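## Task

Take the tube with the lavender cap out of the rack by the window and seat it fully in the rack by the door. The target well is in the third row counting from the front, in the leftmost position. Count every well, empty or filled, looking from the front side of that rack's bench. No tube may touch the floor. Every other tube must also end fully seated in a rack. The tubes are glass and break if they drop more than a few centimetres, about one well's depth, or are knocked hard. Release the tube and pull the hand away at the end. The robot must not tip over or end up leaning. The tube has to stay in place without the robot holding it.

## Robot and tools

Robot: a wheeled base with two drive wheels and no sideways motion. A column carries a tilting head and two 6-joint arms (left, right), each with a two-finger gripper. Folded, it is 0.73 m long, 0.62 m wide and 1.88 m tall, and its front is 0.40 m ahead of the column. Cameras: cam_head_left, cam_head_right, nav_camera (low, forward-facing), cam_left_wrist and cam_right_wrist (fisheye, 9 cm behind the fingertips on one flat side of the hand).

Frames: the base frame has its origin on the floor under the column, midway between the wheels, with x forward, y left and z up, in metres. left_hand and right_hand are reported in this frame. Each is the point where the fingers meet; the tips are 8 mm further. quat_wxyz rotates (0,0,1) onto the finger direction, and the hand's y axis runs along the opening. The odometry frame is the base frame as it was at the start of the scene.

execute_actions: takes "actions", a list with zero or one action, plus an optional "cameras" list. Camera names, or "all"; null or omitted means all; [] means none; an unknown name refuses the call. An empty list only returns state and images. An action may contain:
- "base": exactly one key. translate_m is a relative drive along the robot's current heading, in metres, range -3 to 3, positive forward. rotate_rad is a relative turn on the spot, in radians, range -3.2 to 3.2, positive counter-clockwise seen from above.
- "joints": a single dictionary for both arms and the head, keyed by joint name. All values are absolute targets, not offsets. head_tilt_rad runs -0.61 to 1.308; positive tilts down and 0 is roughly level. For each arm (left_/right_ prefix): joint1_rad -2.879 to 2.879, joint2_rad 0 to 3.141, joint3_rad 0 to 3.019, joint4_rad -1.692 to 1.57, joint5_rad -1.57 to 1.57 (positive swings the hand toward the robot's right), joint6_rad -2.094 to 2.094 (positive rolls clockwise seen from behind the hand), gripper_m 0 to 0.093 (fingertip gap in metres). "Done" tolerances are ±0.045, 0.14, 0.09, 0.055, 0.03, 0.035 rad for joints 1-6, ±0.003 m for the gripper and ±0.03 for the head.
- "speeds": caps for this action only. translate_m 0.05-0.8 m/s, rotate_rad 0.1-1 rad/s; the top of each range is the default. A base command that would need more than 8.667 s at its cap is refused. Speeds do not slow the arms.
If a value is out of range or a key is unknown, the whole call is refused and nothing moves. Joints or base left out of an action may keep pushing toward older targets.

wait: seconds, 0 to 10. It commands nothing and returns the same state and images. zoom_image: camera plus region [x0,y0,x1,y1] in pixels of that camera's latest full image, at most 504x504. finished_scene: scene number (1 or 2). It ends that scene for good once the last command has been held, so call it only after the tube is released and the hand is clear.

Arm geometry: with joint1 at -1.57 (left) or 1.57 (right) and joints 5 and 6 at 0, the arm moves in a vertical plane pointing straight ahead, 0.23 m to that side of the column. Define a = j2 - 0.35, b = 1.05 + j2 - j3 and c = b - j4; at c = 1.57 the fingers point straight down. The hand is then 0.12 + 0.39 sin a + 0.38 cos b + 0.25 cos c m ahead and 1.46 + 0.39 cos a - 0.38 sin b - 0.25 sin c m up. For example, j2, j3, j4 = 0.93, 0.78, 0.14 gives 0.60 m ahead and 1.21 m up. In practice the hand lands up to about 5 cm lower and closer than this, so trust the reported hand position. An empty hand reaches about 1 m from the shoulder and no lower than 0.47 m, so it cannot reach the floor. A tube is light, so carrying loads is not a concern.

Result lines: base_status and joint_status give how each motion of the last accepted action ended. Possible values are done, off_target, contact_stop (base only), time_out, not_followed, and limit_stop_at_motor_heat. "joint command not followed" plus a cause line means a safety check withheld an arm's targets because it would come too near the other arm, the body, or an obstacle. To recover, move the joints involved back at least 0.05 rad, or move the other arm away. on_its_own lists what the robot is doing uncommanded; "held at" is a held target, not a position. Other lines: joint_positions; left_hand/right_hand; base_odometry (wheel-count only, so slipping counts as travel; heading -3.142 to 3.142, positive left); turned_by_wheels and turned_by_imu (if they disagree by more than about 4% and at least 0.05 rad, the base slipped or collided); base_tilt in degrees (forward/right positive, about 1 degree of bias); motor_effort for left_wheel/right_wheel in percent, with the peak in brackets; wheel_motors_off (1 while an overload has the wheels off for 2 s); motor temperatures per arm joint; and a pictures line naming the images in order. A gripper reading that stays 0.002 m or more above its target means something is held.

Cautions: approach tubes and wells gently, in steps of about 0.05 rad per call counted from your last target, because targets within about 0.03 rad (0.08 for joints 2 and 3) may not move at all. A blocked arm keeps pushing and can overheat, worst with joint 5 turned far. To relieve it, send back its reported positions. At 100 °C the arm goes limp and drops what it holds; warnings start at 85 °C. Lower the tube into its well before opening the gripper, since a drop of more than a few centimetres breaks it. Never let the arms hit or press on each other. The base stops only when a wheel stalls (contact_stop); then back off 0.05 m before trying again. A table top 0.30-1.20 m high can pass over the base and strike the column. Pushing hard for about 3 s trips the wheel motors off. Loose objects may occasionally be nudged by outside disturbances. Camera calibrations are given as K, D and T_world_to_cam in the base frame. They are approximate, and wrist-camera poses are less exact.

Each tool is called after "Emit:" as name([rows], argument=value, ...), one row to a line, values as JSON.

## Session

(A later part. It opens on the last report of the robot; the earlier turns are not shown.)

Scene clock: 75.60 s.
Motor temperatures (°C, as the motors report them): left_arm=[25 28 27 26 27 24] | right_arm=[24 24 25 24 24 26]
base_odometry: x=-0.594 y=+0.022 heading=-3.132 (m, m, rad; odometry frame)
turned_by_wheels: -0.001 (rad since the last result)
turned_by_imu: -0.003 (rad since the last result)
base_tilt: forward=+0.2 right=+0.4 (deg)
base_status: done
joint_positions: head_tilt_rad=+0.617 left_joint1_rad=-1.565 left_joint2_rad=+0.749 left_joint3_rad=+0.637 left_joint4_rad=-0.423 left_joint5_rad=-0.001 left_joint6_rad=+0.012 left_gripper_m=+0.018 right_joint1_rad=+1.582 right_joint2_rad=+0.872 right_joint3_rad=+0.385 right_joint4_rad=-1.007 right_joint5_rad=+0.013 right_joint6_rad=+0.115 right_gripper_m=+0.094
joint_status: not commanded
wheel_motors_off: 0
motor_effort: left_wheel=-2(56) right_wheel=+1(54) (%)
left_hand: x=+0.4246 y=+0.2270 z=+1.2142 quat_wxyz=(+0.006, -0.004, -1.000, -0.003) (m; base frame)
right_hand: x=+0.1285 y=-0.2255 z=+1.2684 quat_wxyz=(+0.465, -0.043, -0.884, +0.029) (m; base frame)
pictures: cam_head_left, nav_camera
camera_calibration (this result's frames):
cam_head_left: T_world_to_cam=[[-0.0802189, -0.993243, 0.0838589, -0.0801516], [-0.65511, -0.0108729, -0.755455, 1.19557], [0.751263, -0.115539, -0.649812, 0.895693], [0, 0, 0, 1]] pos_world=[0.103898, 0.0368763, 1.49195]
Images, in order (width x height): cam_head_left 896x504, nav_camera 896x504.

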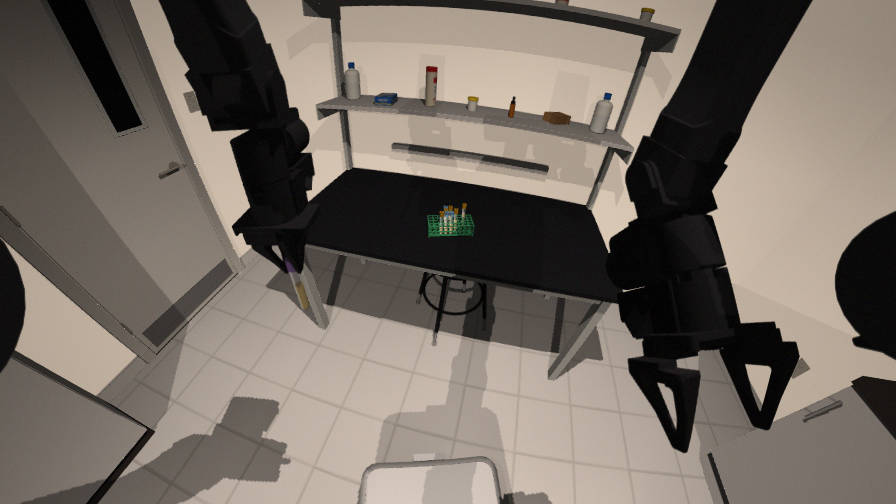

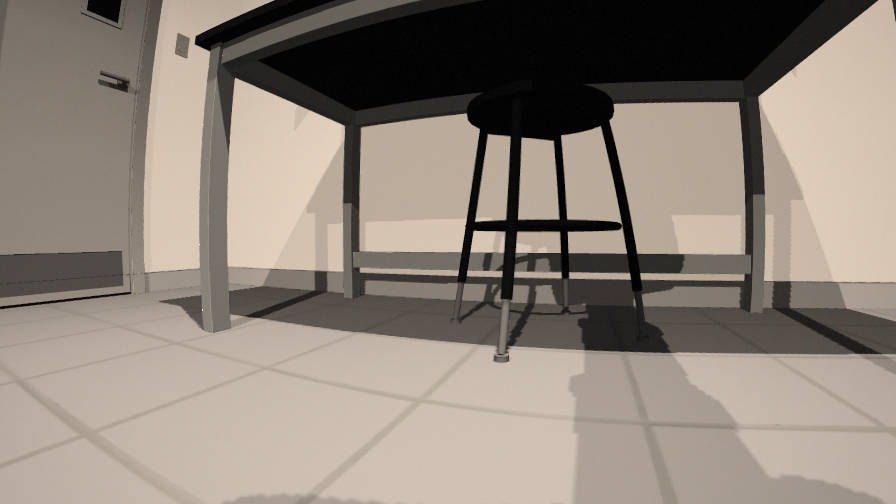

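Emit:
execute_actions([
  {"base":{"rotate_rad":-0.255},"joints":{"head_tilt_rad":0.8,"left_joint2_rad":1.2,"left_joint3_rad":1.24,"left_joint4_rad":-0.55}},
], cameras=[])

Emit:
execute_actions([
  {"base":{"translate_m":0.33},"speeds":{"translate_m":0.4}},
], cameras=["cam_head_right","cam_left_wrist"])

Scene clock: 83.40 s.
Motor temperatures (°C, as the motors report them): left_arm=[25 28 27 26 27 24] | right_arm=[24 24 25 24 24 26]
base_odometry: x=-0.595 y=+0.023 heading=+2.897 (m, m, rad; odometry frame)
turned_by_wheels: -0.253 (rad since the last result)
turned_by_imu: -0.247 (rad since the last result)
base_tilt: forward=+0.2 right=+0.5 (deg)
base_status: done
joint_positions: head_tilt_rad=+0.802 left_joint1_rad=-1.565 left_joint2_rad=+1.202 left_joint3_rad=+1.225 left_joint4_rad=-0.549 left_joint5_rad=-0.001 left_joint6_rad=+0.012 left_gripper_m=+0.018 right_joint1_rad=+1.582 right_joint2_rad=+0.872 right_joint3_rad=+0.385 right_joint4_rad=-1.007 right_joint5_rad=+0.013 right_joint6_rad=+0.115 right_gripper_m=+0.094
joint_status: all done
wheel_motors_off: 0
motor_effort: left_wheel=+2(47) right_wheel=+1(51) (%)
left_hand: x=+0.6122 y=+0.2279 z=+1.1363 quat_wxyz=(+0.001, -0.004, -1.000, -0.003) (m; base frame)
right_hand: x=+0.1285 y=-0.2255 z=+1.2684 quat_wxyz=(+0.465, -0.043, -0.884, +0.029) (m; base frame)
pictures: none
No camera images: the call's "cameras" was empty. Leave "cameras" out to get every camera's image.

Scene clock: 85.60 s.
Motor temperatures (°C, as the motors report them): left_arm=[25 28 27 26 27 24] | right_arm=[24 24 25 24 24 26]
base_odometry: x=-0.915 y=+0.103 heading=+2.896 (m, m, rad; odometry frame)
turned_by_wheels: -0.001 (rad since the last result)
turned_by_imu: -0.002 (rad since the last result)
base_tilt: forward=+0.2 right=+0.5 (deg)
base_status: done
joint_positions: head_tilt_rad=+0.803 left_joint1_rad=-1.565 left_joint2_rad=+1.202 left_joint3_rad=+1.225 left_joint4_rad=-0.549 left_joint5_rad=-0.001 left_joint6_rad=+0.012 left_gripper_m=+0.018 right_joint1_rad=+1.582 right_joint2_rad=+0.872 right_joint3_rad=+0.387 right_joint4_rad=-1.007 right_joint5_rad=+0.013 right_joint6_rad=+0.115 right_gripper_m=+0.094
joint_status: not commanded
wheel_motors_off: 0
motor_effort: left_wheel=-3(48) right_wheel=+3(57) (%)
left_hand: x=+0.6124 y=+0.2279 z=+1.1363 quat_wxyz=(+0.001, -0.004, -1.000, -0.003) (m; base frame)
right_hand: x=+0.1295 y=-0.2255 z=+1.2681 quat_wxyz=(+0.464, -0.043, -0.884, +0.029) (m; base frame)
pictures: cam_head_right, cam_left_wrist
camera_calibration (this result's frames):
cam_head_right: T_world_to_cam=[[-0.0698312, -0.993608, 0.0886964, -0.150434], [-0.772759, -0.00234759, -0.634696, 1.01507], [0.630847, -0.112862, -0.767655, 1.08848], [0, 0, 0, 1]] pos_world=[0.087231, -0.0242404, 1.49318]
cam_left_wrist: T_world_to_cam=[[-0.00147044, -0.999882, -0.0152942, 0.24439], [-0.804327, -0.00790501, 0.594134, -0.176439], [-0.594185, 0.0131752, -0.80422, 1.3982], [0, 0, 0, 1]] pos_world=[0.689236, 0.224545, 1.23303]
Images, in order (width x height): cam_head_right 896x504, cam_left_wrist 504x504.

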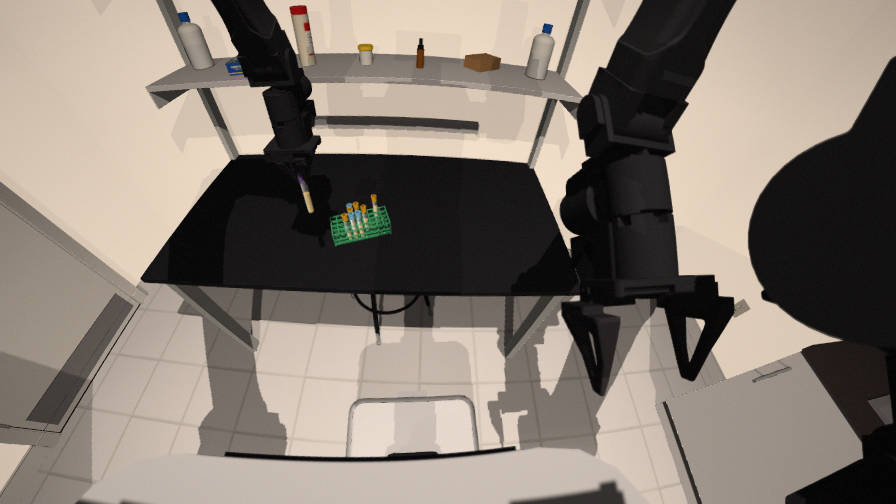

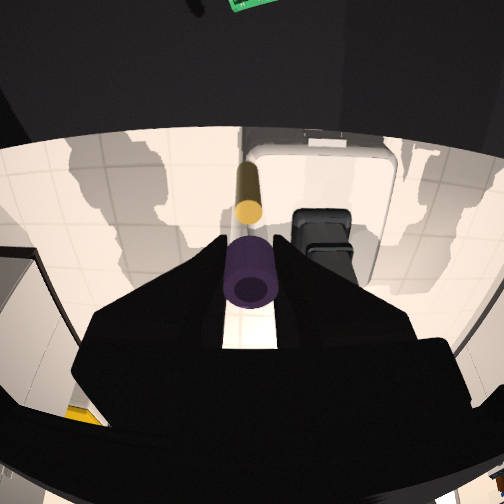

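Emit:
execute_actions([
  {"base":{"translate_m":0.14},"speeds":{"translate_m":0.3},"joints":{"left_joint2_rad":1.37,"left_joint3_rad":1.36,"left_joint4_rad":-0.49}},
], cameras=["cam_head_right","cam_left_wrist","nav_camera"])

Emit:
zoom_image(camera="cam_left_wrist", region=[150,10,400,230])

Scene clock: 91.40 s.
Motor temperatures (°C, as the motors report them): left_arm=[25 28 27 26 27 24] | right_arm=[24 24 25 24 24 26]
base_odometry: x=-1.051 y=+0.137 heading=+2.895 (m, m, rad; odometry frame)
turned_by_wheels: -0.001 (rad since the last result)
turned_by_imu: -0.001 (rad since the last result)
base_tilt: forward=+0.2 right=+0.6 (deg)
base_status: done
joint_positions: head_tilt_rad=+0.803 left_joint1_rad=-1.565 left_joint2_rad=+1.382 left_joint3_rad=+1.341 left_joint4_rad=-0.494 left_joint5_rad=-0.001 left_joint6_rad=+0.012 left_gripper_m=+0.018 right_joint1_rad=+1.582 right_joint2_rad=+0.871 right_joint3_rad=+0.387 right_joint4_rad=-1.007 right_joint5_rad=+0.013 right_joint6_rad=+0.115 right_gripper_m=+0.094
joint_status: all done
wheel_motors_off: 0
motor_effort: left_wheel=+0(36) right_wheel=+0(27) (%)
left_hand: x=+0.6297 y=+0.2283 z=+1.0684 quat_wxyz=(+0.005, -0.004, -1.000, -0.003) (m; base frame)
right_hand: x=+0.1294 y=-0.2255 z=+1.2681 quat_wxyz=(+0.464, -0.043, -0.884, +0.029) (m; base frame)
pictures: cam_head_right, cam_left_wrist, nav_camera
camera_calibration (this result's frames):
cam_head_right: T_world_to_cam=[[-0.0698189, -0.993608, 0.088706, -0.150449], [-0.772846, -0.00234759, -0.634589, 1.01491], [0.630741, -0.112862, -0.767742, 1.08862], [0, 0, 0, 1]] pos_world=[0.0872245, -0.0242404, 1.49318]
cam_left_wrist: T_world_to_cam=[[-0.00155186, -0.999882, -0.0152584, 0.243789], [-0.799541, -0.00792373, 0.600559, -0.131999], [-0.600609, 0.0131317, -0.799435, 1.35287], [0, 0, 0, 1]] pos_world=[0.707385, 0.224949, 1.16452]
Images, in order (width x height): cam_head_right 896x504, cam_left_wrist 504x504, nav_camera 896x504.

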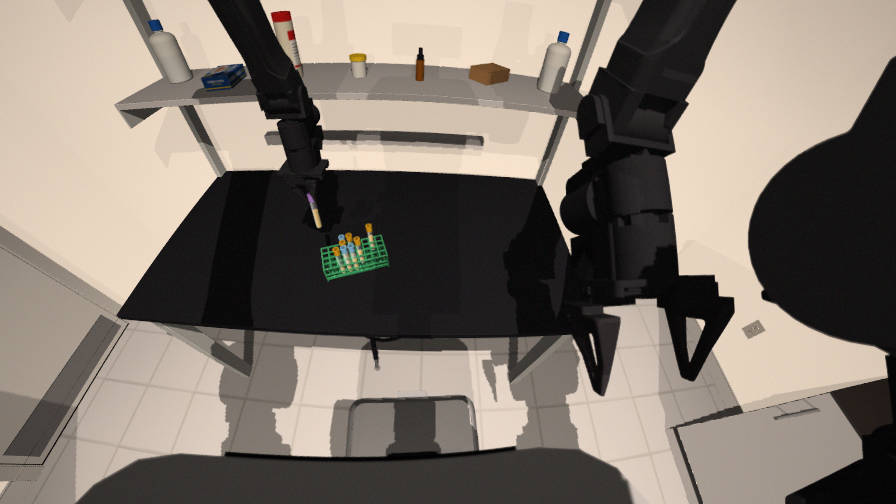

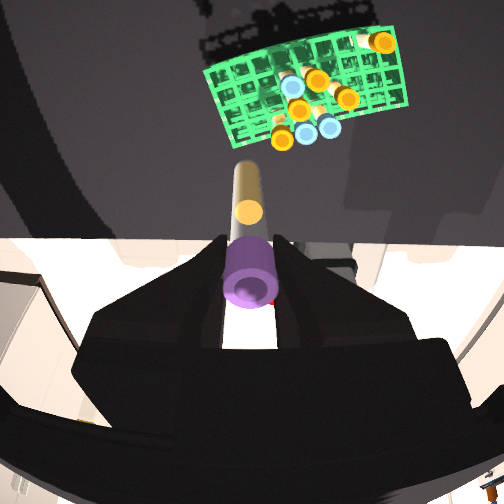

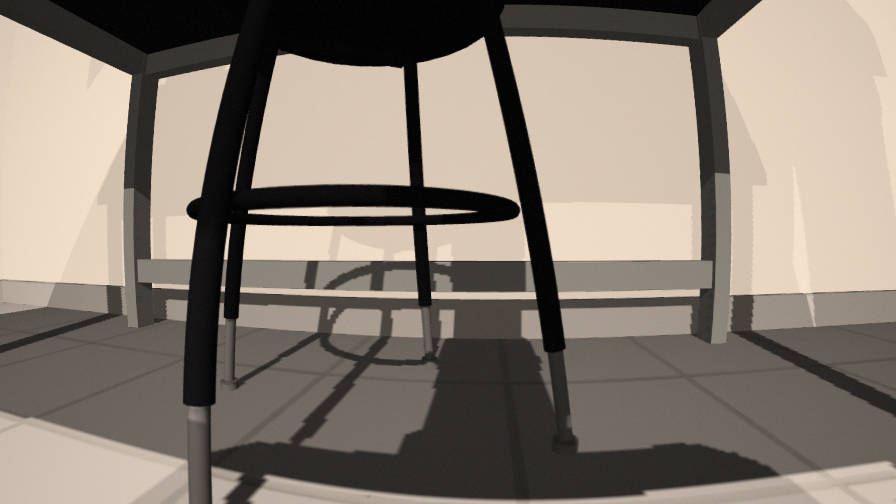

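Region (150, 10, 400, 230) of cam_left_wrist's 504x504 image, scaled by 2.016, with more detail than that image has; it fills the top 444 rows of this view, and the rest is white.

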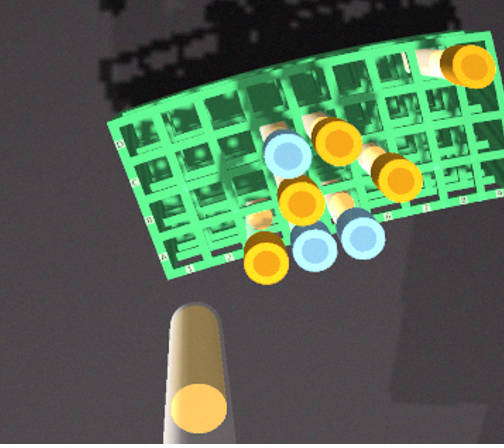

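Emit:
execute_actions([
  {"base":{"rotate_rad":0.026},"joints":{"left_joint2_rad":1.58,"left_joint3_rad":1.53,"left_joint4_rad":-0.44}},
], cameras=["cam_head_right","cam_left_wrist"])

Emit:
zoom_image(camera="cam_head_right", region=[290,190,410,300])

Scene clock: 97.90 s.
Motor temperatures (°C, as the motors report them): left_arm=[25 29 27 26 27 24] | right_arm=[24 24 25 24 24 26]
base_odometry: x=-1.051 y=+0.137 heading=+2.919 (m, m, rad; odometry frame)
turned_by_wheels: +0.024 (rad since the last result)
turned_by_imu: +0.024 (rad since the last result)
base_tilt: forward=+0.1 right=+0.5 (deg)
base_status: done
joint_positions: head_tilt_rad=+0.803 left_joint1_rad=-1.566 left_joint2_rad=+1.592 left_joint3_rad=+1.521 left_joint4_rad=-0.441 left_joint5_rad=-0.001 left_joint6_rad=+0.012 left_gripper_m=+0.018 right_joint1_rad=+1.582 right_joint2_rad=+0.871 right_joint3_rad=+0.387 right_joint4_rad=-1.007 right_joint5_rad=+0.013 right_joint6_rad=+0.115 right_gripper_m=+0.094
joint_status: all done
wheel_motors_off: 0
motor_effort: left_wheel=-3(39) right_wheel=+4(35) (%)
left_hand: x=+0.6587 y=+0.2278 z=+0.9899 quat_wxyz=(-0.006, -0.005, -1.000, -0.002) (m; base frame)
right_hand: x=+0.1294 y=-0.2255 z=+1.2681 quat_wxyz=(+0.464, -0.043, -0.884, +0.029) (m; base frame)
pictures: cam_head_right, cam_left_wrist
camera_calibration (this result's frames):
cam_head_right: T_world_to_cam=[[-0.0698189, -0.993608, 0.088706, -0.150449], [-0.772846, -0.00234759, -0.634589, 1.01491], [0.630741, -0.112862, -0.767742, 1.08862], [0, 0, 0, 1]] pos_world=[0.0872245, -0.0242404, 1.49318]
cam_left_wrist: T_world_to_cam=[[-0.00208526, -0.999899, -0.0140359, 0.24121], [-0.812861, -0.00648043, 0.582422, -0.0352956], [-0.582454, 0.0126237, -0.812765, 1.30879], [0, 0, 0, 1]] pos_world=[0.73412, 0.224435, 1.08768]
Images, in order (width x height): cam_head_right 896x504, cam_left_wrist 504x504.

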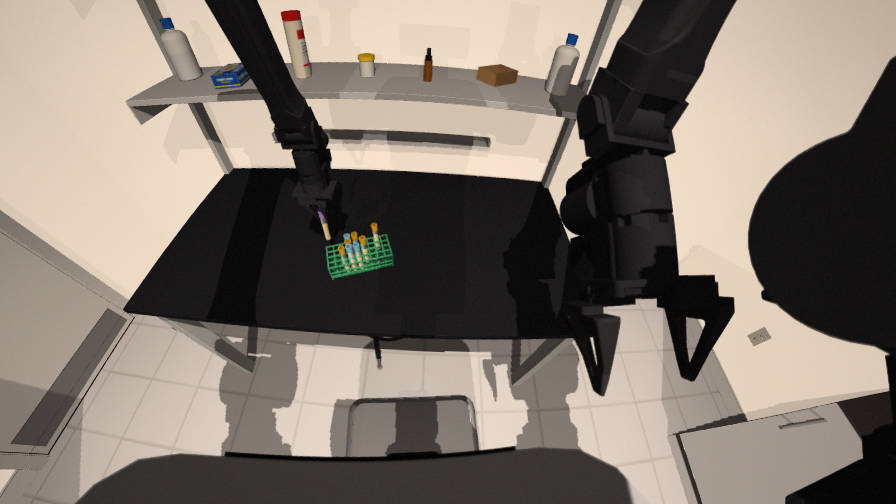

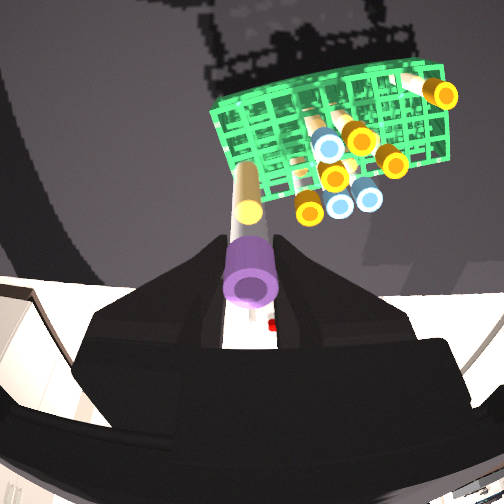

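Region (290, 190, 410, 300) of cam_head_right's 896x504 image, scaled by 4.200, with more detail than that image has; it fills the top 462 rows of this view, and the rest is white.

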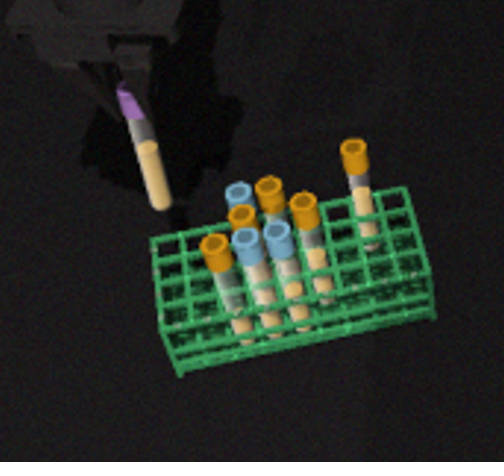

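Emit:
execute_actions([
  {"joints":{"left_joint2_rad":1.68,"left_joint3_rad":1.59,"left_joint4_rad":-0.41}},
], cameras=["cam_head_right","cam_left_wrist"])

Emit:
zoom_image(camera="cam_head_right", region=[290,190,410,300])

Emit:
zoom_image(camera="cam_left_wrist", region=[170,80,350,240])

Scene clock: 103.20 s.
Motor temperatures (°C, as the motors report them): left_arm=[25 29 27 26 27 24] | right_arm=[24 24 25 24 24 26]
base_odometry: x=-1.051 y=+0.137 heading=+2.919 (m, m, rad; odometry frame)
turned_by_wheels: +0.000 (rad since the last result)
turned_by_imu: +0.000 (rad since the last result)
base_tilt: forward=+0.2 right=+0.5 (deg)
base_status: not commanded
joint_positions: head_tilt_rad=+0.803 left_joint1_rad=-1.566 left_joint2_rad=+1.681 left_joint3_rad=+1.578 left_joint4_rad=-0.414 left_joint5_rad=-0.001 left_joint6_rad=+0.012 left_gripper_m=+0.018 right_joint1_rad=+1.582 right_joint2_rad=+0.871 right_joint3_rad=+0.387 right_joint4_rad=-1.007 right_joint5_rad=+0.013 right_joint6_rad=+0.115 right_gripper_m=+0.094
joint_status: all done
wheel_motors_off: 0
motor_effort: left_wheel=-2(2) right_wheel=+0(5) (%)
left_hand: x=+0.6555 y=+0.2279 z=+0.9517 quat_wxyz=(-0.003, -0.005, -1.000, -0.002) (m; base frame)
right_hand: x=+0.1294 y=-0.2255 z=+1.2681 quat_wxyz=(+0.464, -0.043, -0.884, +0.029) (m; base frame)
pictures: cam_head_right, cam_left_wrist
camera_calibration (this result's frames):
cam_head_right: T_world_to_cam=[[-0.0698189, -0.993608, 0.088706, -0.150449], [-0.772846, -0.00234759, -0.634589, 1.01491], [0.630741, -0.112862, -0.767742, 1.08862], [0, 0, 0, 1]] pos_world=[0.0872245, -0.0242404, 1.49318]
cam_left_wrist: T_world_to_cam=[[-0.00213991, -0.9999, -0.0140129, 0.240819], [-0.809739, -0.00649002, 0.586755, -0.0218379], [-0.586787, 0.0126024, -0.809643, 1.27577], [0, 0, 0, 1]] pos_world=[0.73144, 0.224575, 1.04911]
Images, in order (width x height): cam_head_right 896x504, cam_left_wrist 504x504.

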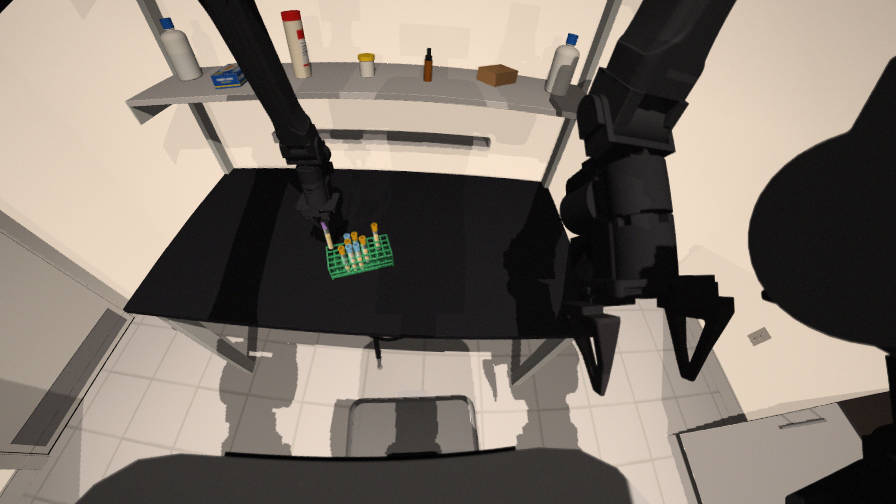

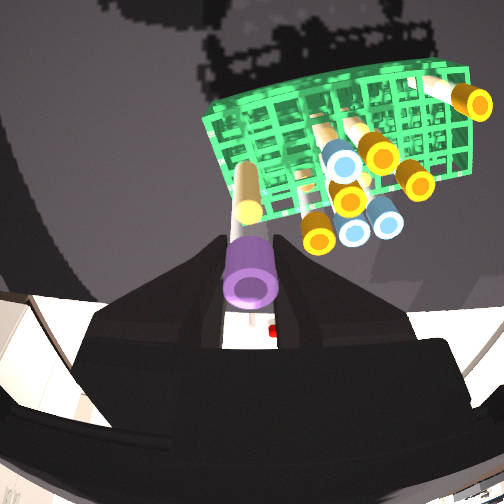

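Region (290, 190, 410, 300) of cam_head_right's 896x504 image, scaled by 4.200, with more detail than that image has; it fills the top 462 rows of this view, and the rest is white.

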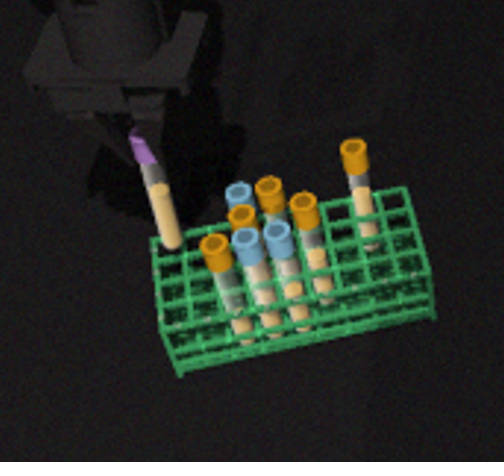

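Region (170, 80, 350, 240) of cam_left_wrist's 504x504 image, scaled by 2.800, with more detail than that image has.

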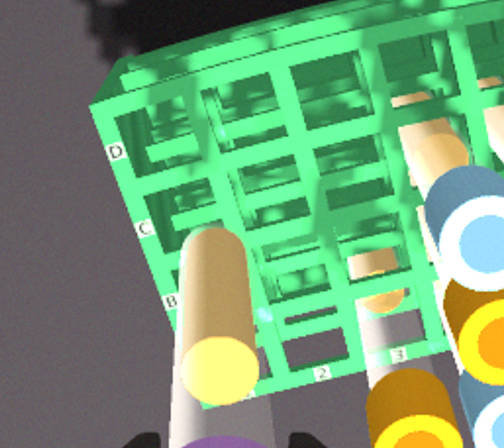

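Emit:
execute_actions([
  {"base":{"rotate_rad":0.012},"joints":{"left_joint2_rad":1.725,"left_joint3_rad":1.625,"left_joint4_rad":-0.40}},
], cameras=["cam_head_right","cam_left_wrist"])

Emit:
zoom_image(camera="cam_head_right", region=[290,190,410,300])

Emit:
zoom_image(camera="cam_left_wrist", region=[170,80,350,240])

Scene clock: 108.20 s.
Motor temperatures (°C, as the motors report them): left_arm=[25 30 27 26 27 24] | right_arm=[24 24 25 24 24 26]
base_odometry: x=-1.051 y=+0.137 heading=+2.929 (m, m, rad; odometry frame)
turned_by_wheels: +0.010 (rad since the last result)
turned_by_imu: +0.010 (rad since the last result)
base_tilt: forward=+0.2 right=+0.4 (deg)
base_status: done
joint_positions: head_tilt_rad=+0.803 left_joint1_rad=-1.567 left_joint2_rad=+1.715 left_joint3_rad=+1.602 left_joint4_rad=-0.408 left_joint5_rad=-0.001 left_joint6_rad=+0.012 left_gripper_m=+0.018 right_joint1_rad=+1.582 right_joint2_rad=+0.871 right_joint3_rad=+0.387 right_joint4_rad=-1.007 right_joint5_rad=+0.013 right_joint6_rad=+0.115 right_gripper_m=+0.094
joint_status: all done
wheel_motors_off: 0
motor_effort: left_wheel=-1(47) right_wheel=-4(39) (%)
left_hand: x=+0.6535 y=+0.2274 z=+0.9370 quat_wxyz=(-0.001, -0.005, -1.000, -0.002) (m; base frame)
right_hand: x=+0.1294 y=-0.2255 z=+1.2681 quat_wxyz=(+0.464, -0.043, -0.884, +0.029) (m; base frame)
pictures: cam_head_right, cam_left_wrist
camera_calibration (this result's frames):
cam_head_right: T_world_to_cam=[[-0.0698189, -0.993608, 0.088706, -0.150449], [-0.772846, -0.00234759, -0.634589, 1.01491], [0.630741, -0.112862, -0.767742, 1.08862], [0, 0, 0, 1]] pos_world=[0.0872245, -0.0242404, 1.49318]
cam_left_wrist: T_world_to_cam=[[-0.00256809, -0.999908, -0.0133323, 0.239743], [-0.807046, -0.00580015, 0.59046, -0.0201971], [-0.590482, 0.0122761, -0.806957, 1.26271], [0, 0, 0, 1]] pos_world=[0.729923, 0.224102, 1.03407]
Images, in order (width x height): cam_head_right 896x504, cam_left_wrist 504x504.

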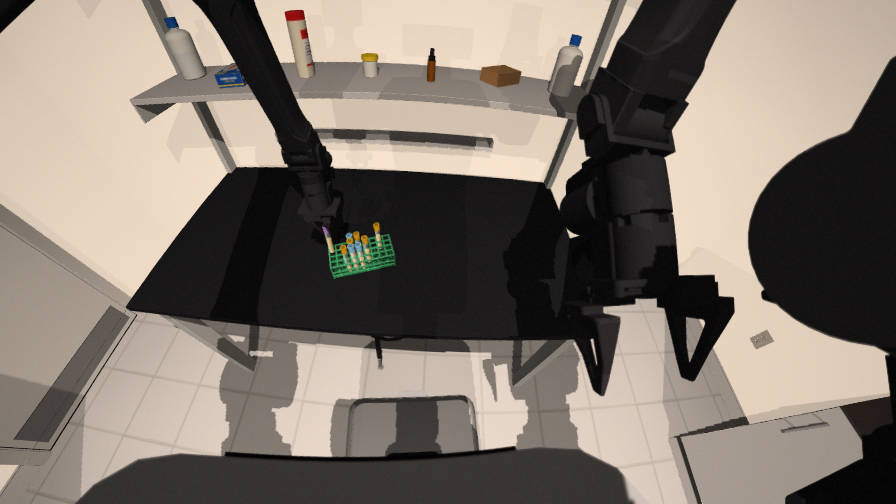

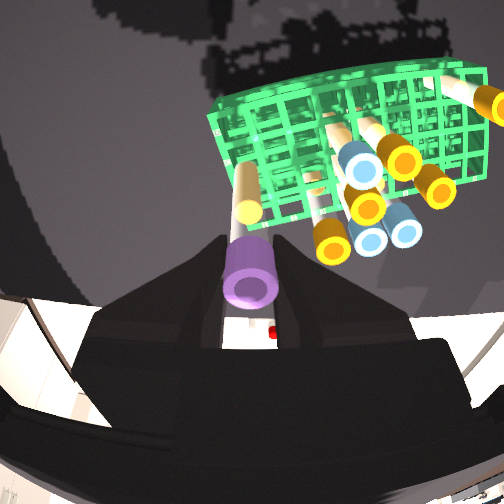

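Region (290, 190, 410, 300) of cam_head_right's 896x504 image, scaled by 4.200, with more detail than that image has; it fills the top 462 rows of this view, and the rest is white.

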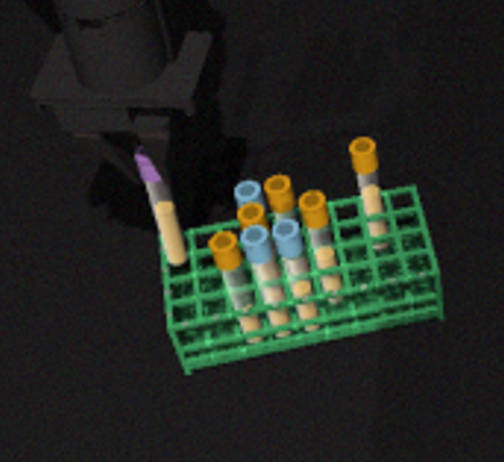

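Region (170, 80, 350, 240) of cam_left_wrist's 504x504 image, scaled by 2.800, with more detail than that image has.

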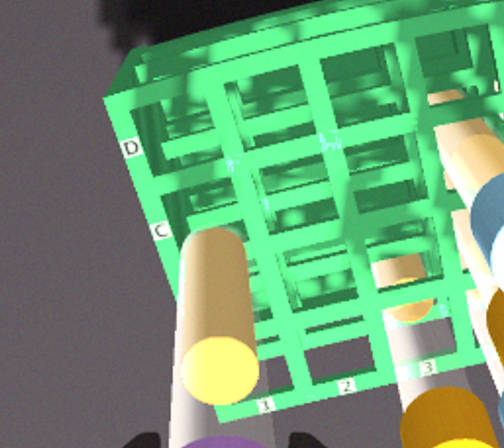

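Emit:
execute_actions([
  {"base":{"translate_m":0.007},"joints":{"left_joint2_rad":1.76,"left_joint3_rad":1.655,"left_joint4_rad":-0.395}},
], cameras=["cam_head_right","cam_left_wrist"])

Emit:
zoom_image(camera="cam_head_right", region=[290,190,410,300])

Emit:
zoom_image(camera="cam_left_wrist", region=[170,80,350,240])

Scene clock: 114.10 s.
Motor temperatures (°C, as the motors report them): left_arm=[25 30 27 26 27 24] | right_arm=[24 24 25 24 24 26]
base_odometry: x=-1.058 y=+0.138 heading=+2.930 (m, m, rad; odometry frame)
turned_by_wheels: +0.001 (rad since the last result)
turned_by_imu: +0.001 (rad since the last result)
base_tilt: forward=+0.2 right=+0.4 (deg)
base_status: done
joint_positions: head_tilt_rad=+0.803 left_joint1_rad=-1.568 left_joint2_rad=+1.741 left_joint3_rad=+1.637 left_joint4_rad=-0.402 left_joint5_rad=+0.000 left_joint6_rad=+0.012 left_gripper_m=+0.018 right_joint1_rad=+1.582 right_joint2_rad=+0.871 right_joint3_rad=+0.387 right_joint4_rad=-1.007 right_joint5_rad=+0.013 right_joint6_rad=+0.115 right_gripper_m=+0.094
joint_status: all done
wheel_motors_off: 0
motor_effort: left_wheel=-1(53) right_wheel=-1(42) (%)
left_hand: x=+0.6630 y=+0.2270 z=+0.9291 quat_wxyz=(-0.009, -0.005, -1.000, -0.002) (m; base frame)
right_hand: x=+0.1292 y=-0.2255 z=+1.2682 quat_wxyz=(+0.464, -0.043, -0.884, +0.029) (m; base frame)
pictures: cam_head_right, cam_left_wrist
camera_calibration (this result's frames):
cam_head_right: T_world_to_cam=[[-0.0698132, -0.993608, 0.0887105, -0.150457], [-0.772887, -0.00234759, -0.634539, 1.01483], [0.630691, -0.112862, -0.767783, 1.08869], [0, 0, 0, 1]] pos_world=[0.0872215, -0.0242404, 1.49318]
cam_left_wrist: T_world_to_cam=[[-0.00260495, -0.999921, -0.0123096, 0.238364], [-0.816625, -0.00497758, 0.577147, 0.010621], [-0.577163, 0.0115558, -0.816547, 1.26217], [0, 0, 0, 1]] pos_world=[0.737772, 0.223813, 1.02743]
Images, in order (width x height): cam_head_right 896x504, cam_left_wrist 504x504.

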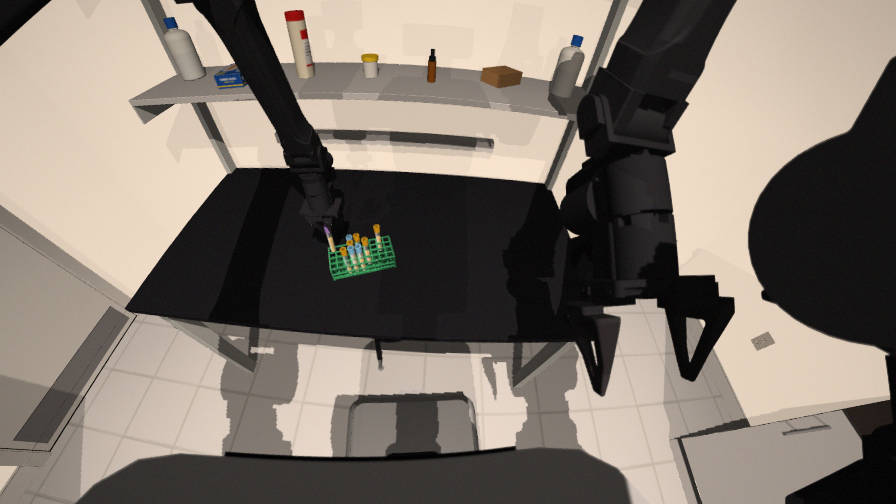

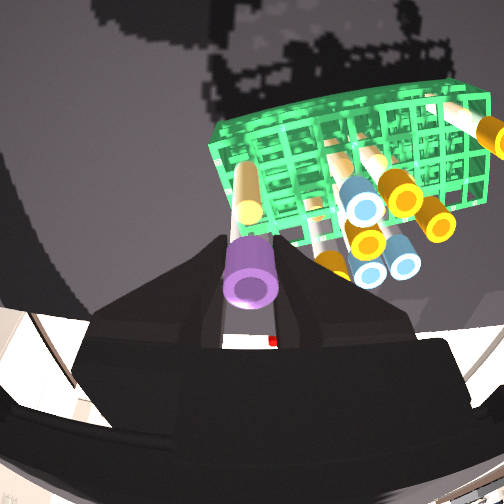

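Region (290, 190, 410, 300) of cam_head_right's 896x504 image, scaled by 4.200, with more detail than that image has; it fills the top 462 rows of this view, and the rest is white.

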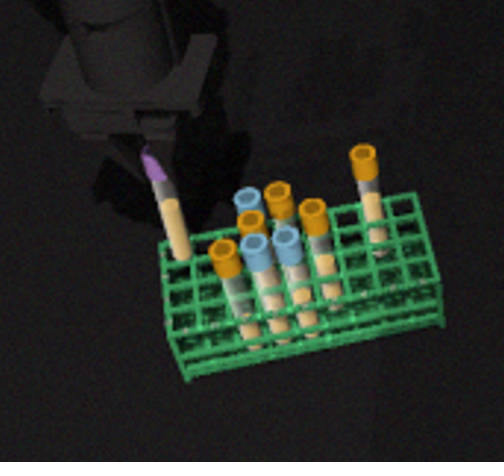

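Region (170, 80, 350, 240) of cam_left_wrist's 504x504 image, scaled by 2.800, with more detail than that image has.

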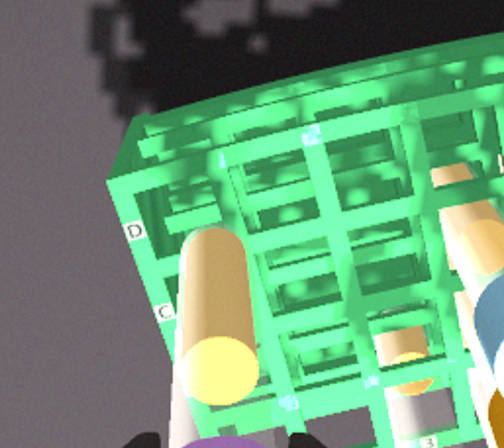

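Emit:
execute_actions([
  {"base":{"translate_m":-0.008}},
], cameras=[])

Emit:
execute_actions([
  {"joints":{"left_joint2_rad":1.785,"left_joint4_rad":-0.37}},
], cameras=["cam_head_right","cam_left_wrist"])

Emit:
zoom_image(camera="cam_head_right", region=[290,190,410,300])

Emit:
zoom_image(camera="cam_left_wrist", region=[170,80,350,240])

Scene clock: 123.40 s.
Motor temperatures (°C, as the motors report them): left_arm=[25 30 27 26 27 24] | right_arm=[24 24 25 24 24 26]
base_odometry: x=-1.050 y=+0.136 heading=+2.928 (m, m, rad; odometry frame)
turned_by_wheels: -0.002 (rad since the last result)
turned_by_imu: -0.002 (rad since the last result)
base_tilt: forward=+0.3 right=+0.5 (deg)
base_status: done
joint_positions: head_tilt_rad=+0.803 left_joint1_rad=-1.568 left_joint2_rad=+1.744 left_joint3_rad=+1.639 left_joint4_rad=-0.401 left_joint5_rad=-0.001 left_joint6_rad=+0.012 left_gripper_m=+0.018 right_joint1_rad=+1.582 right_joint2_rad=+0.871 right_joint3_rad=+0.384 right_joint4_rad=-1.007 right_joint5_rad=+0.013 right_joint6_rad=+0.115 right_gripper_m=+0.094
joint_status: not commanded
wheel_motors_off: 0
motor_effort: left_wheel=-1(45) right_wheel=+1(52) (%)
left_hand: x=+0.6625 y=+0.2269 z=+0.9276 quat_wxyz=(-0.009, -0.005, -1.000, -0.002) (m; base frame)
right_hand: x=+0.1278 y=-0.2255 z=+1.2687 quat_wxyz=(+0.466, -0.043, -0.883, +0.029) (m; base frame)
pictures: none
No camera images: the call's "cameras" was empty. Leave "cameras" out to get every camera's image.

Scene clock: 123.87 s.
Motor temperatures (°C, as the motors report them): left_arm=[25 30 27 26 27 24] | right_arm=[24 24 25 24 24 26]
base_odometry: x=-1.050 y=+0.136 heading=+2.928 (m, m, rad; odometry frame)
turned_by_wheels: +0.000 (rad since the last result)
turned_by_imu: +0.000 (rad since the last result)
base_tilt: forward=+0.3 right=+0.4 (deg)
base_status: not commanded
joint_positions: head_tilt_rad=+0.803 left_joint1_rad=-1.568 left_joint2_rad=+1.745 left_joint3_rad=+1.639 left_joint4_rad=-0.388 left_joint5_rad=-0.001 left_joint6_rad=+0.012 left_gripper_m=+0.018 right_joint1_rad=+1.582 right_joint2_rad=+0.871 right_joint3_rad=+0.384 right_joint4_rad=-1.007 right_joint5_rad=+0.013 right_joint6_rad=+0.115 right_gripper_m=+0.094
joint_status: all done
wheel_motors_off: 0
motor_effort: left_wheel=-3(4) right_wheel=+4(2) (%)
left_hand: x=+0.6651 y=+0.2269 z=+0.9270 quat_wxyz=(-0.015, -0.005, -1.000, -0.002) (m; base frame)
right_hand: x=+0.1278 y=-0.2255 z=+1.2687 quat_wxyz=(+0.466, -0.043, -0.883, +0.029) (m; base frame)
pictures: cam_head_right, cam_left_wrist
camera_calibration (this result's frames):
cam_head_right: T_world_to_cam=[[-0.0698003, -0.993608, 0.0887207, -0.150473], [-0.772979, -0.00234759, -0.634427, 1.01467], [0.63058, -0.112862, -0.767875, 1.08884], [0, 0, 0, 1]] pos_world=[0.0872147, -0.0242404, 1.49317]
cam_left_wrist: T_world_to_cam=[[-0.00265646, -0.99991, -0.0131692, 0.239092], [-0.82296, -0.00529542, 0.568075, 0.0262288], [-0.568093, 0.0123468, -0.822871, 1.26133], [0, 0, 0, 1]] pos_world=[0.738772, 0.223636, 1.02616]
Images, in order (width x height): cam_head_right 896x504, cam_left_wrist 504x504.

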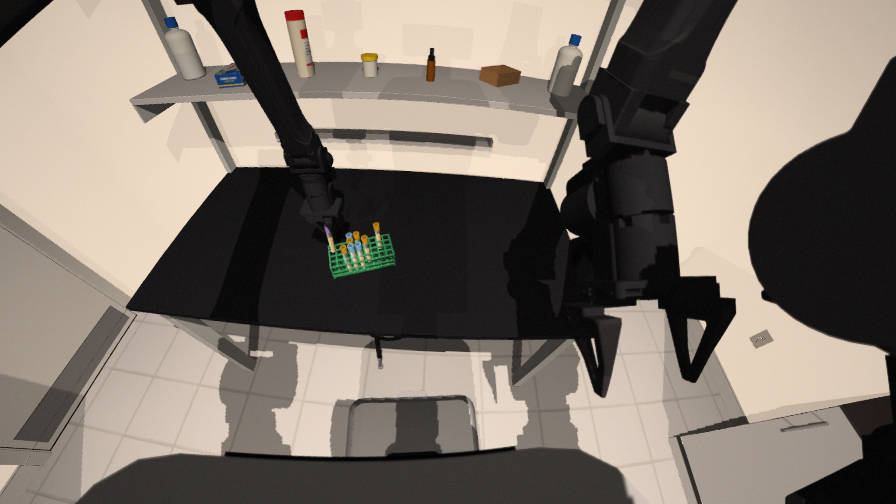

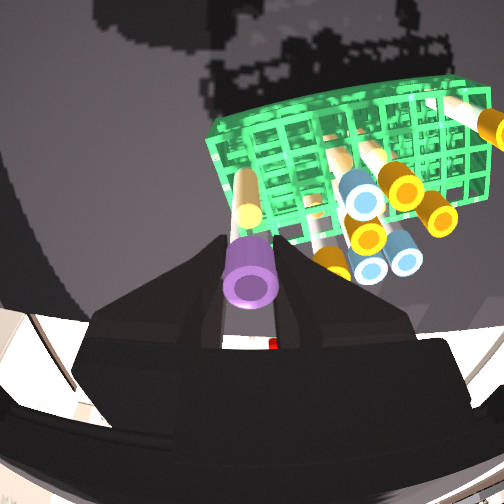

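Region (290, 190, 410, 300) of cam_head_right's 896x504 image, scaled by 4.200, with more detail than that image has; it fills the top 462 rows of this view, and the rest is white.

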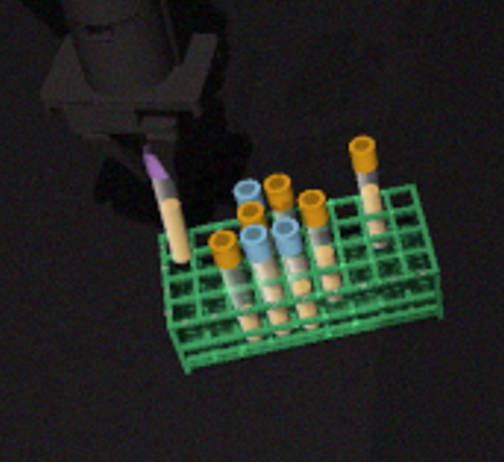

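Region (170, 80, 350, 240) of cam_left_wrist's 504x504 image, scaled by 2.800, with more detail than that image has.

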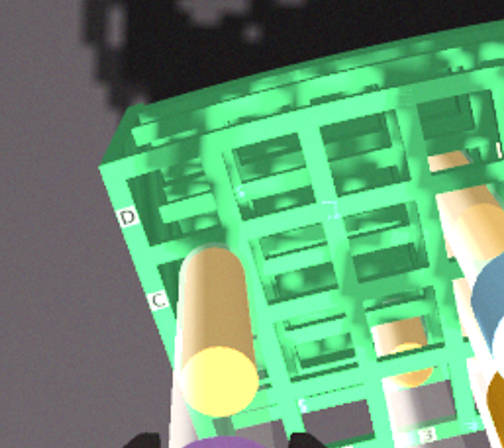

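Emit:
execute_actions([
  {"joints":{"left_joint2_rad":1.80}},
], cameras=["cam_left_wrist"])

Scene clock: 126.50 s.
Motor temperatures (°C, as the motors report them): left_arm=[25 30 27 26 27 24] | right_arm=[24 24 25 24 24 26]
base_odometry: x=-1.050 y=+0.136 heading=+2.928 (m, m, rad; odometry frame)
turned_by_wheels: +0.000 (rad since the last result)
turned_by_imu: +0.000 (rad since the last result)
base_tilt: forward=+0.2 right=+0.4 (deg)
base_status: not commanded
joint_positions: head_tilt_rad=+0.803 left_joint1_rad=-1.568 left_joint2_rad=+1.746 left_joint3_rad=+1.639 left_joint4_rad=-0.388 left_joint5_rad=-0.001 left_joint6_rad=+0.012 left_gripper_m=+0.018 right_joint1_rad=+1.582 right_joint2_rad=+0.871 right_joint3_rad=+0.384 right_joint4_rad=-1.007 right_joint5_rad=+0.013 right_joint6_rad=+0.115 right_gripper_m=+0.094
joint_status: all done
wheel_motors_off: 0
motor_effort: left_wheel=+1(1) right_wheel=+2(1) (%)
left_hand: x=+0.6646 y=+0.2269 z=+0.9266 quat_wxyz=(-0.014, -0.005, -1.000, -0.002) (m; base frame)
right_hand: x=+0.1278 y=-0.2255 z=+1.2687 quat_wxyz=(+0.466, -0.043, -0.883, +0.029) (m; base frame)
pictures: cam_left_wrist
camera_calibration (this result's frames):
cam_left_wrist: T_world_to_cam=[[-0.00266462, -0.99991, -0.0131661, 0.239089], [-0.822526, -0.00529635, 0.568703, 0.0252611], [-0.568721, 0.0123448, -0.822438, 1.26077], [0, 0, 0, 1]] pos_world=[0.738444, 0.223637, 1.02569]
Images, in order (width x height): cam_left_wrist 504x504.

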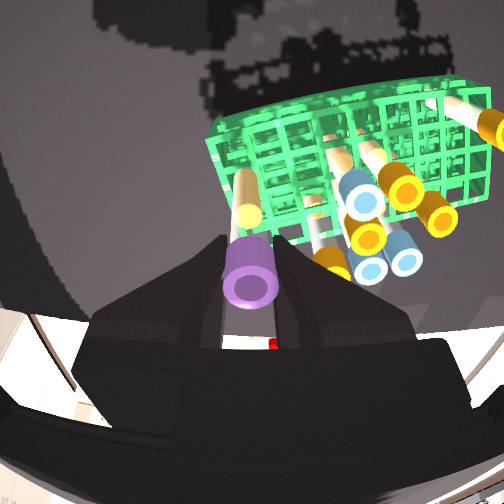

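Resting on the far bar; nudge back.

Emit:
execute_actions([
  {"base":{"translate_m":-0.004},"joints":{"left_joint2_rad":1.785}},
], cameras=["cam_left_wrist"])

Emit:
zoom_image(camera="cam_left_wrist", region=[170,80,350,240])

Scene clock: 130.50 s.
Motor temperatures (°C, as the motors report them): left_arm=[25 30 27 26 27 24] | right_arm=[24 24 25 24 24 26]
base_odometry: x=-1.046 y=+0.136 heading=+2.926 (m, m, rad; odometry frame)
turned_by_wheels: -0.002 (rad since the last result)
turned_by_imu: -0.002 (rad since the last result)
base_tilt: forward=+0.2 right=+0.4 (deg)
base_status: done
joint_positions: head_tilt_rad=+0.803 left_joint1_rad=-1.568 left_joint2_rad=+1.771 left_joint3_rad=+1.643 left_joint4_rad=-0.378 left_joint5_rad=-0.003 left_joint6_rad=+0.012 left_gripper_m=+0.018 right_joint1_rad=+1.582 right_joint2_rad=+0.871 right_joint3_rad=+0.384 right_joint4_rad=-1.007 right_joint5_rad=+0.013 right_joint6_rad=+0.115 right_gripper_m=+0.094
joint_status: all done
wheel_motors_off: 0
motor_effort: left_wheel=-3(44) right_wheel=+2(52) (%)
left_hand: x=+0.6560 y=+0.2272 z=+0.9140 quat_wxyz=(-0.009, -0.005, -1.000, -0.003) (m; base frame)
right_hand: x=+0.1280 y=-0.2255 z=+1.2686 quat_wxyz=(+0.465, -0.043, -0.884, +0.029) (m; base frame)
pictures: cam_left_wrist
camera_calibration (this result's frames):
cam_left_wrist: T_world_to_cam=[[-0.00276038, -0.999889, -0.0146441, 0.240589], [-0.815962, -0.00621366, 0.578071, 0.0126642], [-0.578098, 0.0135447, -0.815855, 1.2453], [0, 0, 0, 1]] pos_world=[0.730903, 0.223774, 1.01219]
Images, in order (width x height): cam_left_wrist 504x504.

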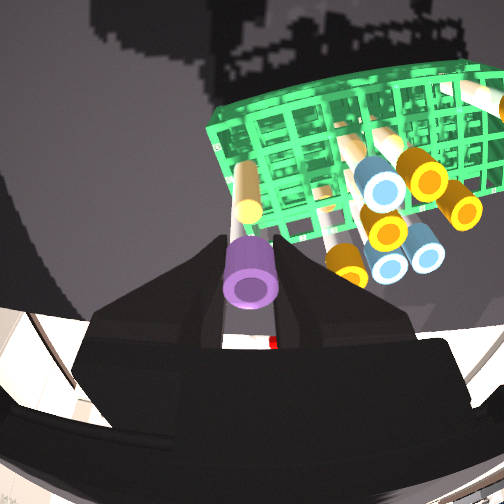

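Region (170, 80, 350, 240) of cam_left_wrist's 504x504 image, scaled by 2.800, with more detail than that image has.

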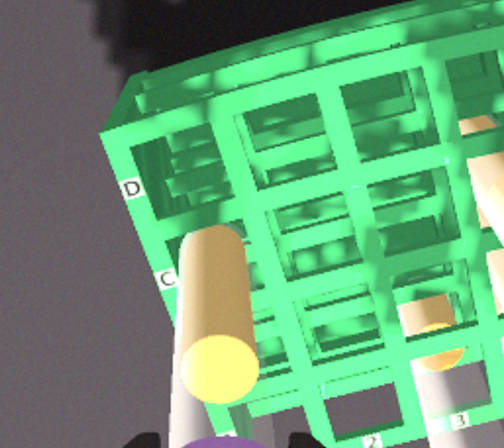

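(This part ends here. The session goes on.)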